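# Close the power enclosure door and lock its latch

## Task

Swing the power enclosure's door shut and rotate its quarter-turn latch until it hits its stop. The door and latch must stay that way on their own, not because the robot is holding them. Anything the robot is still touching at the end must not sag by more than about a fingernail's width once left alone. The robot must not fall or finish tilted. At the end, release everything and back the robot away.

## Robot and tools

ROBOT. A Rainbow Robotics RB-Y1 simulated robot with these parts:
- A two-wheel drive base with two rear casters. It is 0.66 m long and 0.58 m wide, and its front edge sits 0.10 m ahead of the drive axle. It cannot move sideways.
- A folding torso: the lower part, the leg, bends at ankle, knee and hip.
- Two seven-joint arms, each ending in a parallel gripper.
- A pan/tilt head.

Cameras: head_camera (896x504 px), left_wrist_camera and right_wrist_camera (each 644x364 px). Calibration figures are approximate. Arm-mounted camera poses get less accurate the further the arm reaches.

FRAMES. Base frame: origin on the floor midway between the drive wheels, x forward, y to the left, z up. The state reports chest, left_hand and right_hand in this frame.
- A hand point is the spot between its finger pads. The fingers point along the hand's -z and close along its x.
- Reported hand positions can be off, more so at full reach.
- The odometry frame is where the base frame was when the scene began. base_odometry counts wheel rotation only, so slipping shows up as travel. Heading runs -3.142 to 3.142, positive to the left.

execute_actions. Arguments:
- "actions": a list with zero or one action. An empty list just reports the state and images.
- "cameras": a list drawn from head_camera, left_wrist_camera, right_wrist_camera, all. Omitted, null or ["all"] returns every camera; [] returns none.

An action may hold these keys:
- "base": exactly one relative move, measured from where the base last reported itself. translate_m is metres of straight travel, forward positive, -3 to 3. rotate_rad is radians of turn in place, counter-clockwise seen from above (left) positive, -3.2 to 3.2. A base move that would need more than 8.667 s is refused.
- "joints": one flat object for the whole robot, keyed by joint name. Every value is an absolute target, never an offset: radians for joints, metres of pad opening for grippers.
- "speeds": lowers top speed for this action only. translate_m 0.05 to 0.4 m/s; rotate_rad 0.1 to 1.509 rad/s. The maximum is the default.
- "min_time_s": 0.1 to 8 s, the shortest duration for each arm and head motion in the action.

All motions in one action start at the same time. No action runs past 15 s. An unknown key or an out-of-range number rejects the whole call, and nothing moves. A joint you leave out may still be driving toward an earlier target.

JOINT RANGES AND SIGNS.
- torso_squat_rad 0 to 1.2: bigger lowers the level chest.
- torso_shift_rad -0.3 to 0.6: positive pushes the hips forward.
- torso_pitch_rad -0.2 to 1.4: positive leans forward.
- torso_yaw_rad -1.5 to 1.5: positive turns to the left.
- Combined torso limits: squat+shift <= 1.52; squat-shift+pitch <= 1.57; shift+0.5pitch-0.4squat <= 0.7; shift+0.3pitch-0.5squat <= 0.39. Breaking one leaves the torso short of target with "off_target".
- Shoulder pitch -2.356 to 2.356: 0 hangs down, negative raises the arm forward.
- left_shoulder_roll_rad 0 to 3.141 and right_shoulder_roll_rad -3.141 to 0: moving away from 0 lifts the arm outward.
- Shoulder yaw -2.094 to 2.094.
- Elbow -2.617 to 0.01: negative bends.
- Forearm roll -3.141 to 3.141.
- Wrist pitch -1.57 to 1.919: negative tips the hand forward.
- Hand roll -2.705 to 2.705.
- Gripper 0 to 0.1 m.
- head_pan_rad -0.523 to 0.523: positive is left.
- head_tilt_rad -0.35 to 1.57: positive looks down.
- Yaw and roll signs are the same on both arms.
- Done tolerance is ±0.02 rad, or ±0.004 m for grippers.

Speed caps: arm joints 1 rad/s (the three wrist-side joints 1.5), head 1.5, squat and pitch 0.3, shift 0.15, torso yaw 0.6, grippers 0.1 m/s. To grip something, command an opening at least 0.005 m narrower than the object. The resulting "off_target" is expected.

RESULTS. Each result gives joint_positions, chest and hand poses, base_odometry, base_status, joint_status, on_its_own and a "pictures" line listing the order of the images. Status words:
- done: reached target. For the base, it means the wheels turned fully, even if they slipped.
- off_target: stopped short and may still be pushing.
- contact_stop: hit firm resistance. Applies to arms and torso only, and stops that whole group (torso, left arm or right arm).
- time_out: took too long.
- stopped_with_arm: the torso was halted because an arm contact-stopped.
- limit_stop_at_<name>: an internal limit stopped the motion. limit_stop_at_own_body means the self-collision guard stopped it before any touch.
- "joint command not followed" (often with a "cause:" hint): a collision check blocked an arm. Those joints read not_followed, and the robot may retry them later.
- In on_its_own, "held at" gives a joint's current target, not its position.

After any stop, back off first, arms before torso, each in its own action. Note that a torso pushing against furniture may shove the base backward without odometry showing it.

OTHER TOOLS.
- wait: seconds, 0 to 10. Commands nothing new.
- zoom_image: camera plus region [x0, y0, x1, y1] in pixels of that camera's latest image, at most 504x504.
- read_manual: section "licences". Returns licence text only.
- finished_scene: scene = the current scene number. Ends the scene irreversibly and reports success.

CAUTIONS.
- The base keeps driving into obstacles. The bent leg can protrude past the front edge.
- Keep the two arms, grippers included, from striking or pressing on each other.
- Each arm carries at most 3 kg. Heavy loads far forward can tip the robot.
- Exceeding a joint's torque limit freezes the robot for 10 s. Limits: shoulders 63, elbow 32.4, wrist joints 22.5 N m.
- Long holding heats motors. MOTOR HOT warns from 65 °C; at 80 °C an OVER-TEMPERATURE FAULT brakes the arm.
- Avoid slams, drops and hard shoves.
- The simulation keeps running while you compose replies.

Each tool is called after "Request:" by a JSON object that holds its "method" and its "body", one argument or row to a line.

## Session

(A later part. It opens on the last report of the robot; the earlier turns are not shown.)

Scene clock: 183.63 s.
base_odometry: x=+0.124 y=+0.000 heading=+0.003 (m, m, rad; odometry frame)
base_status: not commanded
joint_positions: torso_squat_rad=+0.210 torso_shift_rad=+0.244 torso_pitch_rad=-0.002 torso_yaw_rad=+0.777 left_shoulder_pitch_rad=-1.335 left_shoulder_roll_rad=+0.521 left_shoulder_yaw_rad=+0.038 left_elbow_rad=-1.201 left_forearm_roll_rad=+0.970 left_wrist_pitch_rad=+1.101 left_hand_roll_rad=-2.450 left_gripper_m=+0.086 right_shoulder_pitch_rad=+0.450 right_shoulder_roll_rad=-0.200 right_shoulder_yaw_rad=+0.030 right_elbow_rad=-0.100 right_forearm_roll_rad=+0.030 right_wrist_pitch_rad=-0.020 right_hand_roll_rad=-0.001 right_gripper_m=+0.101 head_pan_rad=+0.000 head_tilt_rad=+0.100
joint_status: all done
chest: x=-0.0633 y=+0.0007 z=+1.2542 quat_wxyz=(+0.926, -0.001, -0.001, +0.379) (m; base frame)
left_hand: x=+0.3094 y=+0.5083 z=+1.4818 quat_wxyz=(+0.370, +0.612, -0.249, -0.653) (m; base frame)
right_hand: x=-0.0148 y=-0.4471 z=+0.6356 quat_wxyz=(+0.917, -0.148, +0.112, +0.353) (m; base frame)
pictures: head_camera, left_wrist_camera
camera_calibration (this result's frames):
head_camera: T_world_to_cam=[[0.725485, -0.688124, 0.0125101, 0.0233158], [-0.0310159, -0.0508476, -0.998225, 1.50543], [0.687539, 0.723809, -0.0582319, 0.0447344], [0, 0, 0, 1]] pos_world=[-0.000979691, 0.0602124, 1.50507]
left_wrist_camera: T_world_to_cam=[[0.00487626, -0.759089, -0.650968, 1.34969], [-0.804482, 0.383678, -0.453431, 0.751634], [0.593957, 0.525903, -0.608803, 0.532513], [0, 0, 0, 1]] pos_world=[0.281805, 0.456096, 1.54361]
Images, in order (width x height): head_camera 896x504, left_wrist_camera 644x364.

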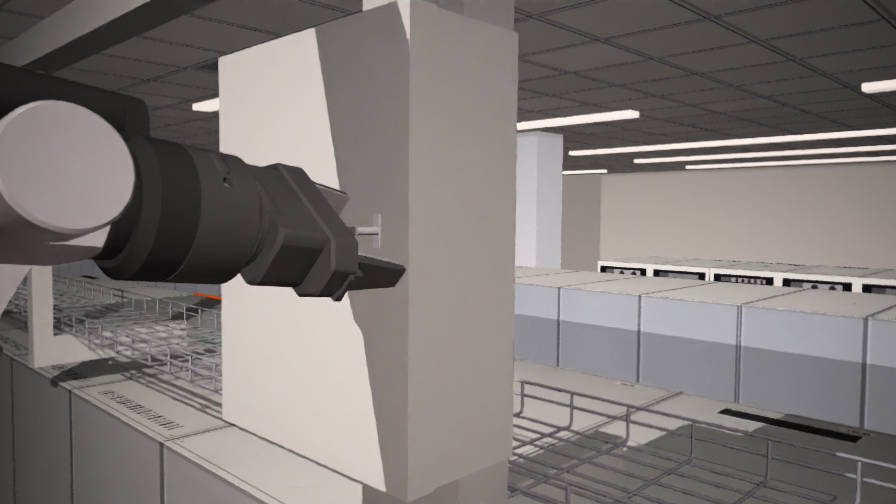

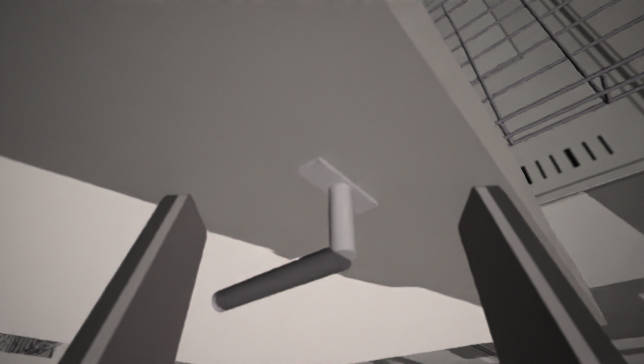

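Request:
{"method": "execute_actions", "body": {
  "actions": [
    {"joints":{"left_hand_roll_rad":-1.2},"min_time_s":2.5}
  ],
  "cameras": ["head_camera","left_wrist_camera"]
}}

Scene clock: 194.20 s.
base_odometry: x=+0.124 y=+0.000 heading=+0.004 (m, m, rad; odometry frame)
base_status: not commanded
joint_positions: torso_squat_rad=+0.211 torso_shift_rad=+0.243 torso_pitch_rad=-0.004 torso_yaw_rad=+0.777 left_shoulder_pitch_rad=-1.333 left_shoulder_roll_rad=+0.524 left_shoulder_yaw_rad=+0.039 left_elbow_rad=-1.201 left_forearm_roll_rad=+0.971 left_wrist_pitch_rad=+1.102 left_hand_roll_rad=-1.200 left_gripper_m=+0.084 right_shoulder_pitch_rad=+0.450 right_shoulder_roll_rad=-0.200 right_shoulder_yaw_rad=+0.030 right_elbow_rad=-0.100 right_forearm_roll_rad=+0.030 right_wrist_pitch_rad=-0.020 right_hand_roll_rad=-0.001 right_gripper_m=+0.101 head_pan_rad=+0.000 head_tilt_rad=+0.100
joint_status: all done
chest: x=-0.0646 y=+0.0008 z=+1.2544 quat_wxyz=(+0.925, -0.001, -0.002, +0.379) (m; base frame)
left_hand: x=+0.3061 y=+0.5102 z=+1.4824 quat_wxyz=(+0.682, +0.352, -0.561, -0.312) (m; base frame)
right_hand: x=-0.0145 y=-0.4471 z=+0.6359 quat_wxyz=(+0.917, -0.149, +0.111, +0.353) (m; base frame)
pictures: head_camera, left_wrist_camera
camera_calibration (this result's frames):
head_camera: T_world_to_cam=[[0.72592, -0.687633, 0.014167, 0.0223015], [-0.0288778, -0.0510528, -0.998278, 1.50573], [0.687173, 0.724261, -0.0569176, 0.0439559], [0, 0, 0, 1]] pos_world=[-0.00291233, 0.0603712, 1.50532]
left_wrist_camera: T_world_to_cam=[[0.166699, -0.846575, 0.505491, -0.367697], [-0.70441, -0.460978, -0.539728, 1.27678], [0.689941, -0.266101, -0.673181, 1.00399], [0, 0, 0, 1]] pos_world=[0.267977, 0.544449, 1.55085]
Images, in order (width x height): head_camera 896x504, left_wrist_camera 644x364.

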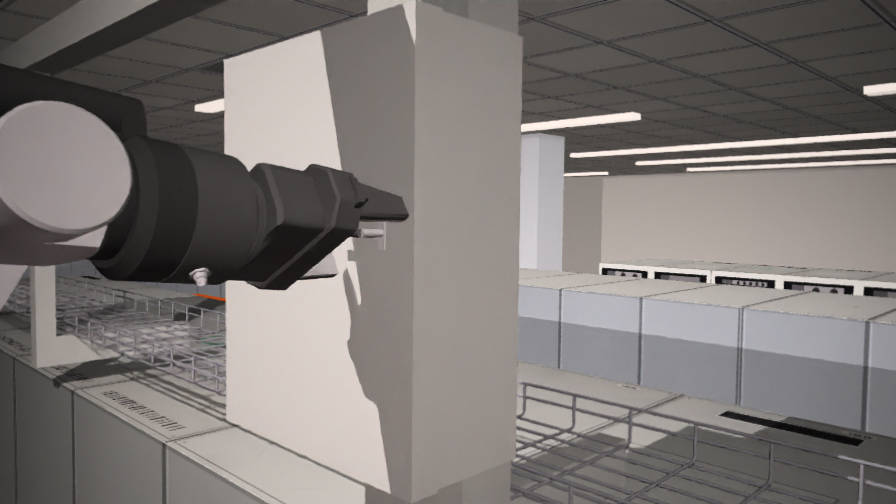

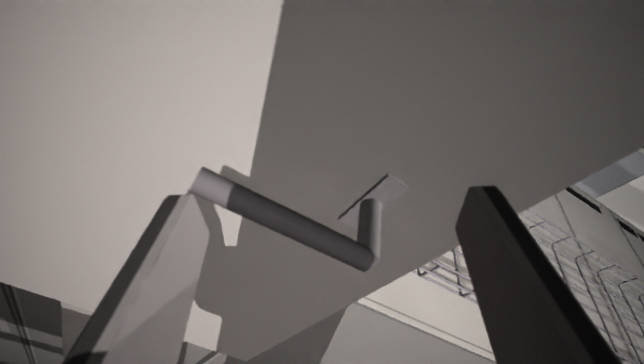

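Request:
{"method": "execute_actions", "body": {
  "actions": [
    {"joints":{"left_gripper_m":0.1}}
  ],
  "cameras": []
}}

Request:
{"method": "execute_actions", "body": {
  "actions": [
    {"joints":{"left_hand_roll_rad":-2.55},"min_time_s":1.2}
  ],
  "cameras": []
}}

Request:
{"method": "execute_actions", "body": {
  "actions": [
    {"joints":{"left_gripper_m":0.055}}
  ],
  "cameras": ["left_wrist_camera"]
}}

Request:
{"method": "execute_actions", "body": {
  "actions": [
    {"joints":{"left_hand_roll_rad":-1.3},"min_time_s":2.5}
  ],
  "cameras": ["head_camera","left_wrist_camera"]
}}

Scene clock: 198.10 s.
base_odometry: x=+0.124 y=+0.000 heading=+0.004 (m, m, rad; odometry frame)
base_status: not commanded
joint_positions: torso_squat_rad=+0.211 torso_shift_rad=+0.243 torso_pitch_rad=-0.004 torso_yaw_rad=+0.778 left_shoulder_pitch_rad=-1.331 left_shoulder_roll_rad=+0.526 left_shoulder_yaw_rad=+0.040 left_elbow_rad=-1.200 left_forearm_roll_rad=+0.970 left_wrist_pitch_rad=+1.102 left_hand_roll_rad=-1.200 left_gripper_m=+0.098 right_shoulder_pitch_rad=+0.450 right_shoulder_roll_rad=-0.200 right_shoulder_yaw_rad=+0.030 right_elbow_rad=-0.100 right_forearm_roll_rad=+0.030 right_wrist_pitch_rad=-0.020 right_hand_roll_rad=-0.001 right_gripper_m=+0.101 head_pan_rad=+0.000 head_tilt_rad=+0.100
joint_status: all done
chest: x=-0.0647 y=+0.0011 z=+1.2544 quat_wxyz=(+0.925, -0.001, -0.002, +0.379) (m; base frame)
left_hand: x=+0.3052 y=+0.5126 z=+1.4816 quat_wxyz=(+0.683, +0.352, -0.560, -0.310) (m; base frame)
right_hand: x=-0.0144 y=-0.4471 z=+0.6361 quat_wxyz=(+0.917, -0.149, +0.111, +0.353) (m; base frame)
pictures: none
No camera images: the call's "cameras" was empty. Leave "cameras" out to get every camera's image.

Scene clock: 199.73 s.
base_odometry: x=+0.124 y=+0.000 heading=+0.003 (m, m, rad; odometry frame)
base_status: not commanded
joint_positions: torso_squat_rad=+0.210 torso_shift_rad=+0.244 torso_pitch_rad=-0.002 torso_yaw_rad=+0.777 left_shoulder_pitch_rad=-1.336 left_shoulder_roll_rad=+0.522 left_shoulder_yaw_rad=+0.039 left_elbow_rad=-1.201 left_forearm_roll_rad=+0.970 left_wrist_pitch_rad=+1.100 left_hand_roll_rad=-2.550 left_gripper_m=+0.100 right_shoulder_pitch_rad=+0.450 right_shoulder_roll_rad=-0.200 right_shoulder_yaw_rad=+0.030 right_elbow_rad=-0.100 right_forearm_roll_rad=+0.030 right_wrist_pitch_rad=-0.020 right_hand_roll_rad=-0.001 right_gripper_m=+0.101 head_pan_rad=+0.000 head_tilt_rad=+0.100
joint_status: all done
chest: x=-0.0633 y=+0.0005 z=+1.2542 quat_wxyz=(+0.926, -0.001, -0.001, +0.379) (m; base frame)
left_hand: x=+0.3090 y=+0.5082 z=+1.4836 quat_wxyz=(+0.336, +0.625, -0.218, -0.670) (m; base frame)
right_hand: x=-0.0148 y=-0.4471 z=+0.6355 quat_wxyz=(+0.917, -0.148, +0.112, +0.353) (m; base frame)
pictures: none
No camera images: the call's "cameras" was empty. Leave "cameras" out to get every camera's image.

Scene clock: 200.67 s.
base_odometry: x=+0.124 y=+0.000 heading=+0.003 (m, m, rad; odometry frame)
base_status: not commanded
joint_positions: torso_squat_rad=+0.210 torso_shift_rad=+0.244 torso_pitch_rad=-0.002 torso_yaw_rad=+0.777 left_shoulder_pitch_rad=-1.336 left_shoulder_roll_rad=+0.523 left_shoulder_yaw_rad=+0.039 left_elbow_rad=-1.201 left_forearm_roll_rad=+0.970 left_wrist_pitch_rad=+1.099 left_hand_roll_rad=-2.550 left_gripper_m=+0.056 right_shoulder_pitch_rad=+0.450 right_shoulder_roll_rad=-0.200 right_shoulder_yaw_rad=+0.030 right_elbow_rad=-0.100 right_forearm_roll_rad=+0.030 right_wrist_pitch_rad=-0.020 right_hand_roll_rad=-0.001 right_gripper_m=+0.101 head_pan_rad=+0.000 head_tilt_rad=+0.100
joint_status: all done
chest: x=-0.0632 y=+0.0007 z=+1.2542 quat_wxyz=(+0.926, -0.001, -0.001, +0.379) (m; base frame)
left_hand: x=+0.3089 y=+0.5089 z=+1.4835 quat_wxyz=(+0.336, +0.625, -0.218, -0.669) (m; base frame)
right_hand: x=-0.0148 y=-0.4471 z=+0.6356 quat_wxyz=(+0.917, -0.148, +0.112, +0.353) (m; base frame)
pictures: left_wrist_camera
camera_calibration (this result's frames):
left_wrist_camera: T_world_to_cam=[[-0.00897481, -0.690475, -0.723301, 1.42793], [-0.804091, 0.434975, -0.405257, 0.654082], [0.594438, 0.577963, -0.559109, 0.433164], [0, 0, 0, 1]] pos_world=[0.281268, 0.451086, 1.54008]
Images, in order (width x height): left_wrist_camera 644x364.

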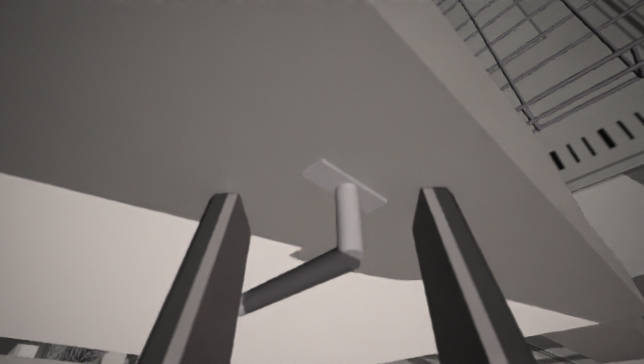

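Scene clock: 203.47 s.
base_odometry: x=+0.124 y=+0.000 heading=+0.003 (m, m, rad; odometry frame)
base_status: not commanded
joint_positions: torso_squat_rad=+0.210 torso_shift_rad=+0.244 torso_pitch_rad=-0.002 torso_yaw_rad=+0.777 left_shoulder_pitch_rad=-1.342 left_shoulder_roll_rad=+0.527 left_shoulder_yaw_rad=+0.043 left_elbow_rad=-1.203 left_forearm_roll_rad=+0.969 left_wrist_pitch_rad=+1.096 left_hand_roll_rad=-1.301 left_gripper_m=+0.056 right_shoulder_pitch_rad=+0.450 right_shoulder_roll_rad=-0.200 right_shoulder_yaw_rad=+0.030 right_elbow_rad=-0.100 right_forearm_roll_rad=+0.030 right_wrist_pitch_rad=-0.020 right_hand_roll_rad=-0.001 right_gripper_m=+0.101 head_pan_rad=+0.000 head_tilt_rad=+0.100
joint_status: all done
chest: x=-0.0634 y=+0.0008 z=+1.2542 quat_wxyz=(+0.925, -0.001, -0.001, +0.379) (m; base frame)
left_hand: x=+0.3064 y=+0.5096 z=+1.4907 quat_wxyz=(+0.660, +0.385, -0.545, -0.345) (m; base frame)
right_hand: x=-0.0147 y=-0.4469 z=+0.6355 quat_wxyz=(+0.917, -0.148, +0.112, +0.353) (m; base frame)
pictures: head_camera, left_wrist_camera
camera_calibration (this result's frames):
head_camera: T_world_to_cam=[[0.725541, -0.688063, 0.0126458, 0.0232965], [-0.0305671, -0.0505788, -0.998252, 1.50549], [0.6875, 0.723886, -0.057729, 0.0441571], [0, 0, 0, 1]] pos_world=[-0.00124208, 0.0602107, 1.50511]
left_wrist_camera: T_world_to_cam=[[0.157776, -0.897636, 0.411529, -0.203676], [-0.707973, -0.393351, -0.586557, 1.31755], [0.688391, -0.198806, -0.697563, 1.01173], [0, 0, 0, 1]] pos_world=[0.268455, 0.53657, 1.56238]
Images, in order (width x height): head_camera 896x504, left_wrist_camera 644x364.

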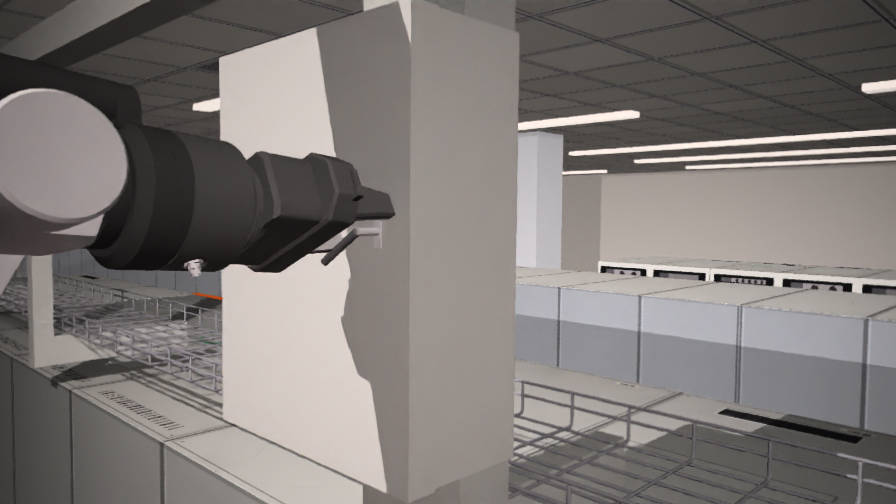

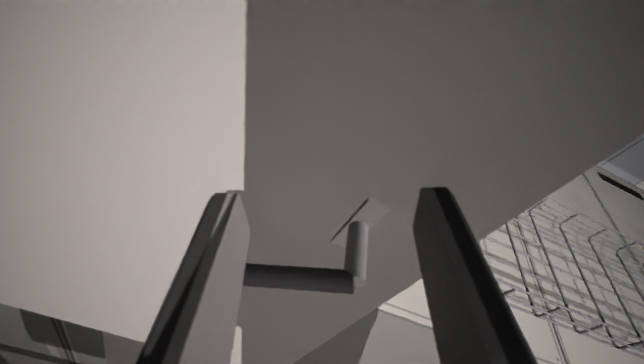

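It's turning. Continue past.

Request:
{"method": "execute_actions", "body": {
  "actions": [
    {"joints":{"left_hand_roll_rad":0.1},"min_time_s":2.5}
  ],
  "cameras": ["head_camera","left_wrist_camera"]
}}

Scene clock: 207.23 s.
base_odometry: x=+0.124 y=+0.000 heading=+0.004 (m, m, rad; odometry frame)
base_status: not commanded
joint_positions: torso_squat_rad=+0.210 torso_shift_rad=+0.244 torso_pitch_rad=-0.002 torso_yaw_rad=+0.778 left_shoulder_pitch_rad=-1.329 left_shoulder_roll_rad=+0.530 left_shoulder_yaw_rad=+0.041 left_elbow_rad=-1.196 left_forearm_roll_rad=+0.966 left_wrist_pitch_rad=+1.100 left_hand_roll_rad=+0.099 left_gripper_m=+0.054 right_shoulder_pitch_rad=+0.450 right_shoulder_roll_rad=-0.200 right_shoulder_yaw_rad=+0.030 right_elbow_rad=-0.100 right_forearm_roll_rad=+0.030 right_wrist_pitch_rad=-0.020 right_hand_roll_rad=-0.001 right_gripper_m=+0.101 head_pan_rad=+0.000 head_tilt_rad=+0.100
joint_status: all done
chest: x=-0.0634 y=+0.0026 z=+1.2542 quat_wxyz=(+0.925, -0.002, +0.000, +0.379) (m; base frame)
left_hand: x=+0.3052 y=+0.5194 z=+1.4781 quat_wxyz=(+0.732, -0.056, -0.657, +0.171) (m; base frame)
right_hand: x=-0.0143 y=-0.4470 z=+0.6369 quat_wxyz=(+0.917, -0.150, +0.112, +0.353) (m; base frame)
pictures: head_camera, left_wrist_camera
camera_calibration (this result's frames):
head_camera: T_world_to_cam=[[0.726208, -0.687319, 0.0146608, 0.0220177], [-0.0307259, -0.0537538, -0.998081, 1.50537], [0.686789, 0.724364, -0.0601549, 0.0457843], [0, 0, 0, 1]] pos_world=[-0.00117985, 0.0628879, 1.50491]
left_wrist_camera: T_world_to_cam=[[0.0772505, 0.277806, 0.957526, -1.58242], [-0.547235, -0.790985, 0.273637, 0.199186], [0.833406, -0.54513, 0.0909213, -0.024154], [0, 0, 0, 1]] pos_world=[0.251374, 0.583992, 1.4629]
Images, in order (width x height): head_camera 896x504, left_wrist_camera 644x364.

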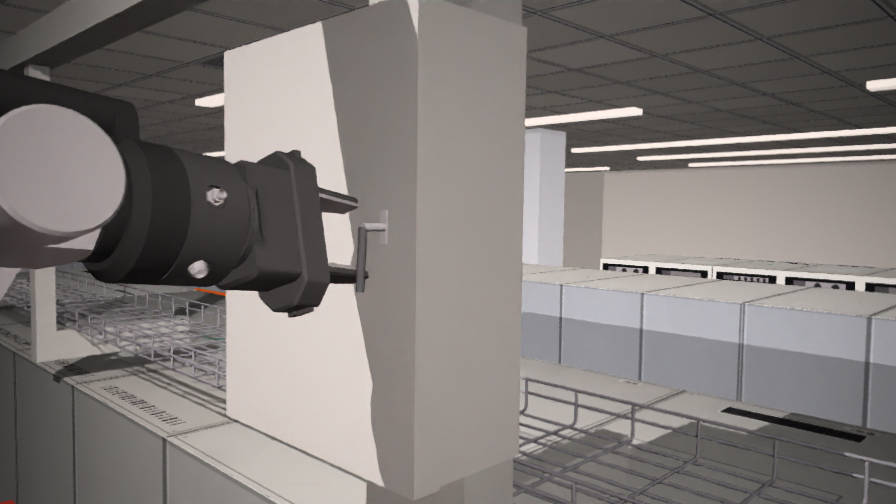

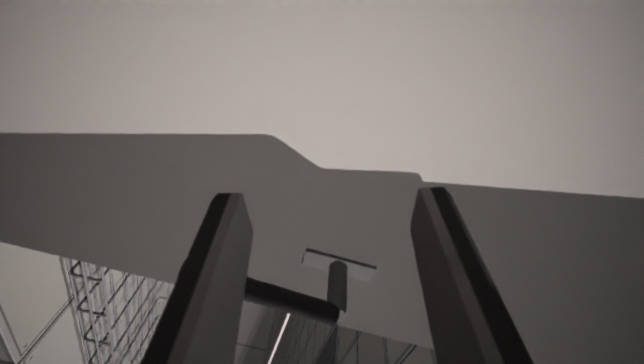

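Request:
{"method": "execute_actions", "body": {
  "actions": [
    {"joints":{"left_hand_roll_rad":0.3},"min_time_s":1}
  ],
  "cameras": ["head_camera"]
}}

Request:
{"method": "execute_actions", "body": {
  "actions": [
    {"joints":{"left_hand_roll_rad":-0.3},"min_time_s":1}
  ],
  "cameras": []
}}

Request:
{"method": "execute_actions", "body": {
  "actions": [
    {"joints":{"torso_shift_rad":0.05},"base":{"translate_m":-0.1}}
  ],
  "cameras": ["head_camera"]
}}

Scene clock: 210.27 s.
base_odometry: x=+0.124 y=+0.000 heading=+0.004 (m, m, rad; odometry frame)
base_status: not commanded
joint_positions: torso_squat_rad=+0.210 torso_shift_rad=+0.244 torso_pitch_rad=-0.002 torso_yaw_rad=+0.778 left_shoulder_pitch_rad=-1.326 left_shoulder_roll_rad=+0.530 left_shoulder_yaw_rad=+0.041 left_elbow_rad=-1.194 left_forearm_roll_rad=+0.965 left_wrist_pitch_rad=+1.100 left_hand_roll_rad=+0.299 left_gripper_m=+0.054 right_shoulder_pitch_rad=+0.450 right_shoulder_roll_rad=-0.200 right_shoulder_yaw_rad=+0.030 right_elbow_rad=-0.100 right_forearm_roll_rad=+0.030 right_wrist_pitch_rad=-0.020 right_hand_roll_rad=-0.001 right_gripper_m=+0.101 head_pan_rad=+0.000 head_tilt_rad=+0.100
joint_status: all done
chest: x=-0.0632 y=+0.0030 z=+1.2542 quat_wxyz=(+0.925, -0.002, +0.000, +0.379) (m; base frame)
left_hand: x=+0.3053 y=+0.5210 z=+1.4756 quat_wxyz=(+0.712, -0.122, -0.647, +0.245) (m; base frame)
right_hand: x=-0.0143 y=-0.4470 z=+0.6372 quat_wxyz=(+0.917, -0.150, +0.113, +0.353) (m; base frame)
pictures: head_camera
camera_calibration (this result's frames):
head_camera: T_world_to_cam=[[0.726289, -0.687228, 0.0149286, 0.0218528], [-0.0309339, -0.0543724, -0.998041, 1.50531], [0.686694, 0.724404, -0.0607487, 0.0461841], [0, 0, 0, 1]] pos_world=[-0.00102051, 0.0634096, 1.50485]
Images, in order (width x height): head_camera 896x504.

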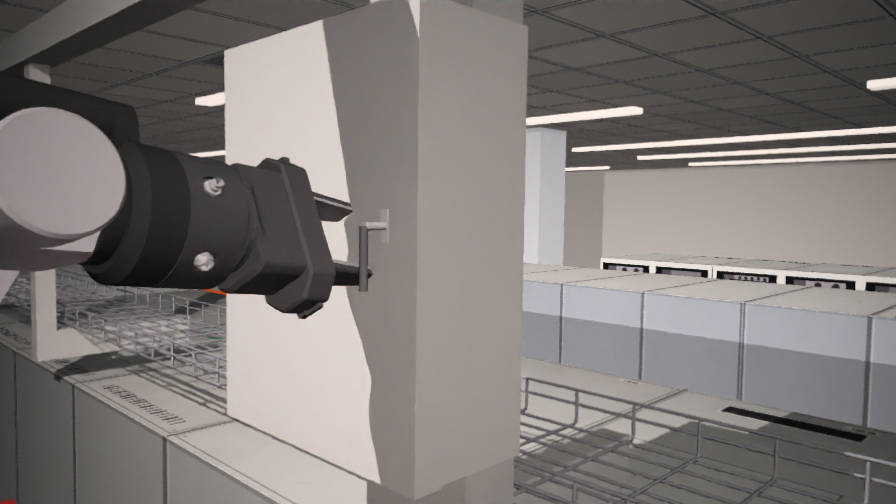

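Scene clock: 211.57 s.
base_odometry: x=+0.124 y=+0.000 heading=+0.004 (m, m, rad; odometry frame)
base_status: not commanded
joint_positions: torso_squat_rad=+0.210 torso_shift_rad=+0.244 torso_pitch_rad=-0.002 torso_yaw_rad=+0.777 left_shoulder_pitch_rad=-1.334 left_shoulder_roll_rad=+0.525 left_shoulder_yaw_rad=+0.040 left_elbow_rad=-1.200 left_forearm_roll_rad=+0.969 left_wrist_pitch_rad=+1.100 left_hand_roll_rad=-0.300 left_gripper_m=+0.055 right_shoulder_pitch_rad=+0.450 right_shoulder_roll_rad=-0.200 right_shoulder_yaw_rad=+0.030 right_elbow_rad=-0.100 right_forearm_roll_rad=+0.030 right_wrist_pitch_rad=-0.020 right_hand_roll_rad=-0.001 right_gripper_m=+0.101 head_pan_rad=+0.000 head_tilt_rad=+0.100
joint_status: all done
chest: x=-0.0635 y=+0.0013 z=+1.2543 quat_wxyz=(+0.925, -0.001, -0.001, +0.379) (m; base frame)
left_hand: x=+0.3070 y=+0.5123 z=+1.4825 quat_wxyz=(+0.749, +0.073, -0.658, +0.017) (m; base frame)
right_hand: x=-0.0145 y=-0.4470 z=+0.6360 quat_wxyz=(+0.917, -0.149, +0.112, +0.353) (m; base frame)
pictures: none
No camera images: the call's "cameras" was empty. Leave "cameras" out to get every camera's image.

Scene clock: 213.63 s.
base_odometry: x=+0.024 y=+0.000 heading=+0.004 (m, m, rad; odometry frame)
base_status: done
joint_positions: torso_squat_rad=+0.210 torso_shift_rad=+0.050 torso_pitch_rad=+0.000 torso_yaw_rad=+0.776 left_shoulder_pitch_rad=-1.335 left_shoulder_roll_rad=+0.520 left_shoulder_yaw_rad=+0.037 left_elbow_rad=-1.200 left_forearm_roll_rad=+0.970 left_wrist_pitch_rad=+1.100 left_hand_roll_rad=-0.300 left_gripper_m=+0.055 right_shoulder_pitch_rad=+0.450 right_shoulder_roll_rad=-0.200 right_shoulder_yaw_rad=+0.030 right_elbow_rad=-0.100 right_forearm_roll_rad=+0.030 right_wrist_pitch_rad=-0.020 right_hand_roll_rad=-0.001 right_gripper_m=+0.101 head_pan_rad=+0.000 head_tilt_rad=+0.100
joint_status: all done
chest: x=-0.1939 y=+0.0008 z=+1.2737 quat_wxyz=(+0.926, +0.000, +0.000, +0.378) (m; base frame)
left_hand: x=+0.1800 y=+0.5079 z=+1.5004 quat_wxyz=(+0.751, +0.071, -0.657, +0.014) (m; base frame)
right_hand: x=-0.1468 y=-0.4471 z=+0.6550 quat_wxyz=(+0.917, -0.148, +0.113, +0.353) (m; base frame)
pictures: head_camera
camera_calibration (this result's frames):
head_camera: T_world_to_cam=[[0.725176, -0.688469, 0.0113874, 0.119311], [-0.0327201, -0.0509744, -0.998164, 1.52039], [0.687786, 0.723472, -0.0594922, 0.13725], [0, 0, 0, 1]] pos_world=[-0.131172, 0.060346, 1.5244]
Images, in order (width x height): head_camera 896x504.

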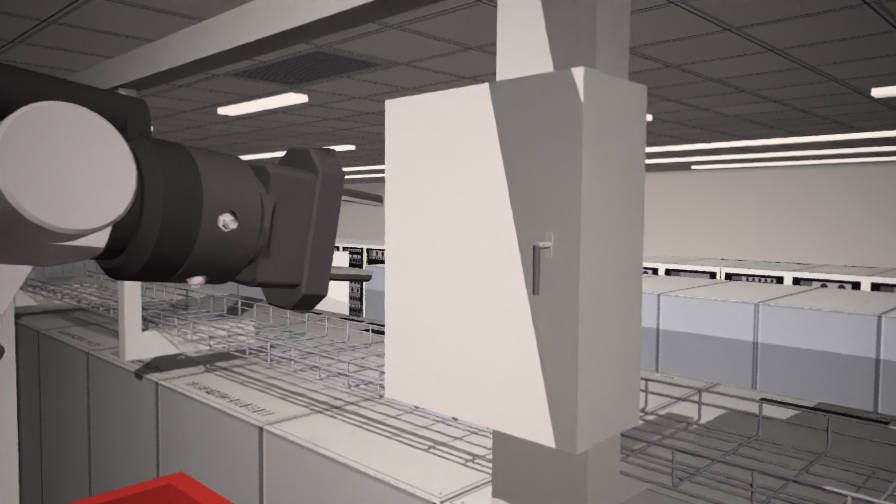

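Request:
{"method": "finished_scene", "body": {
  "scene": 1
}}

The scene is finished: the task was done.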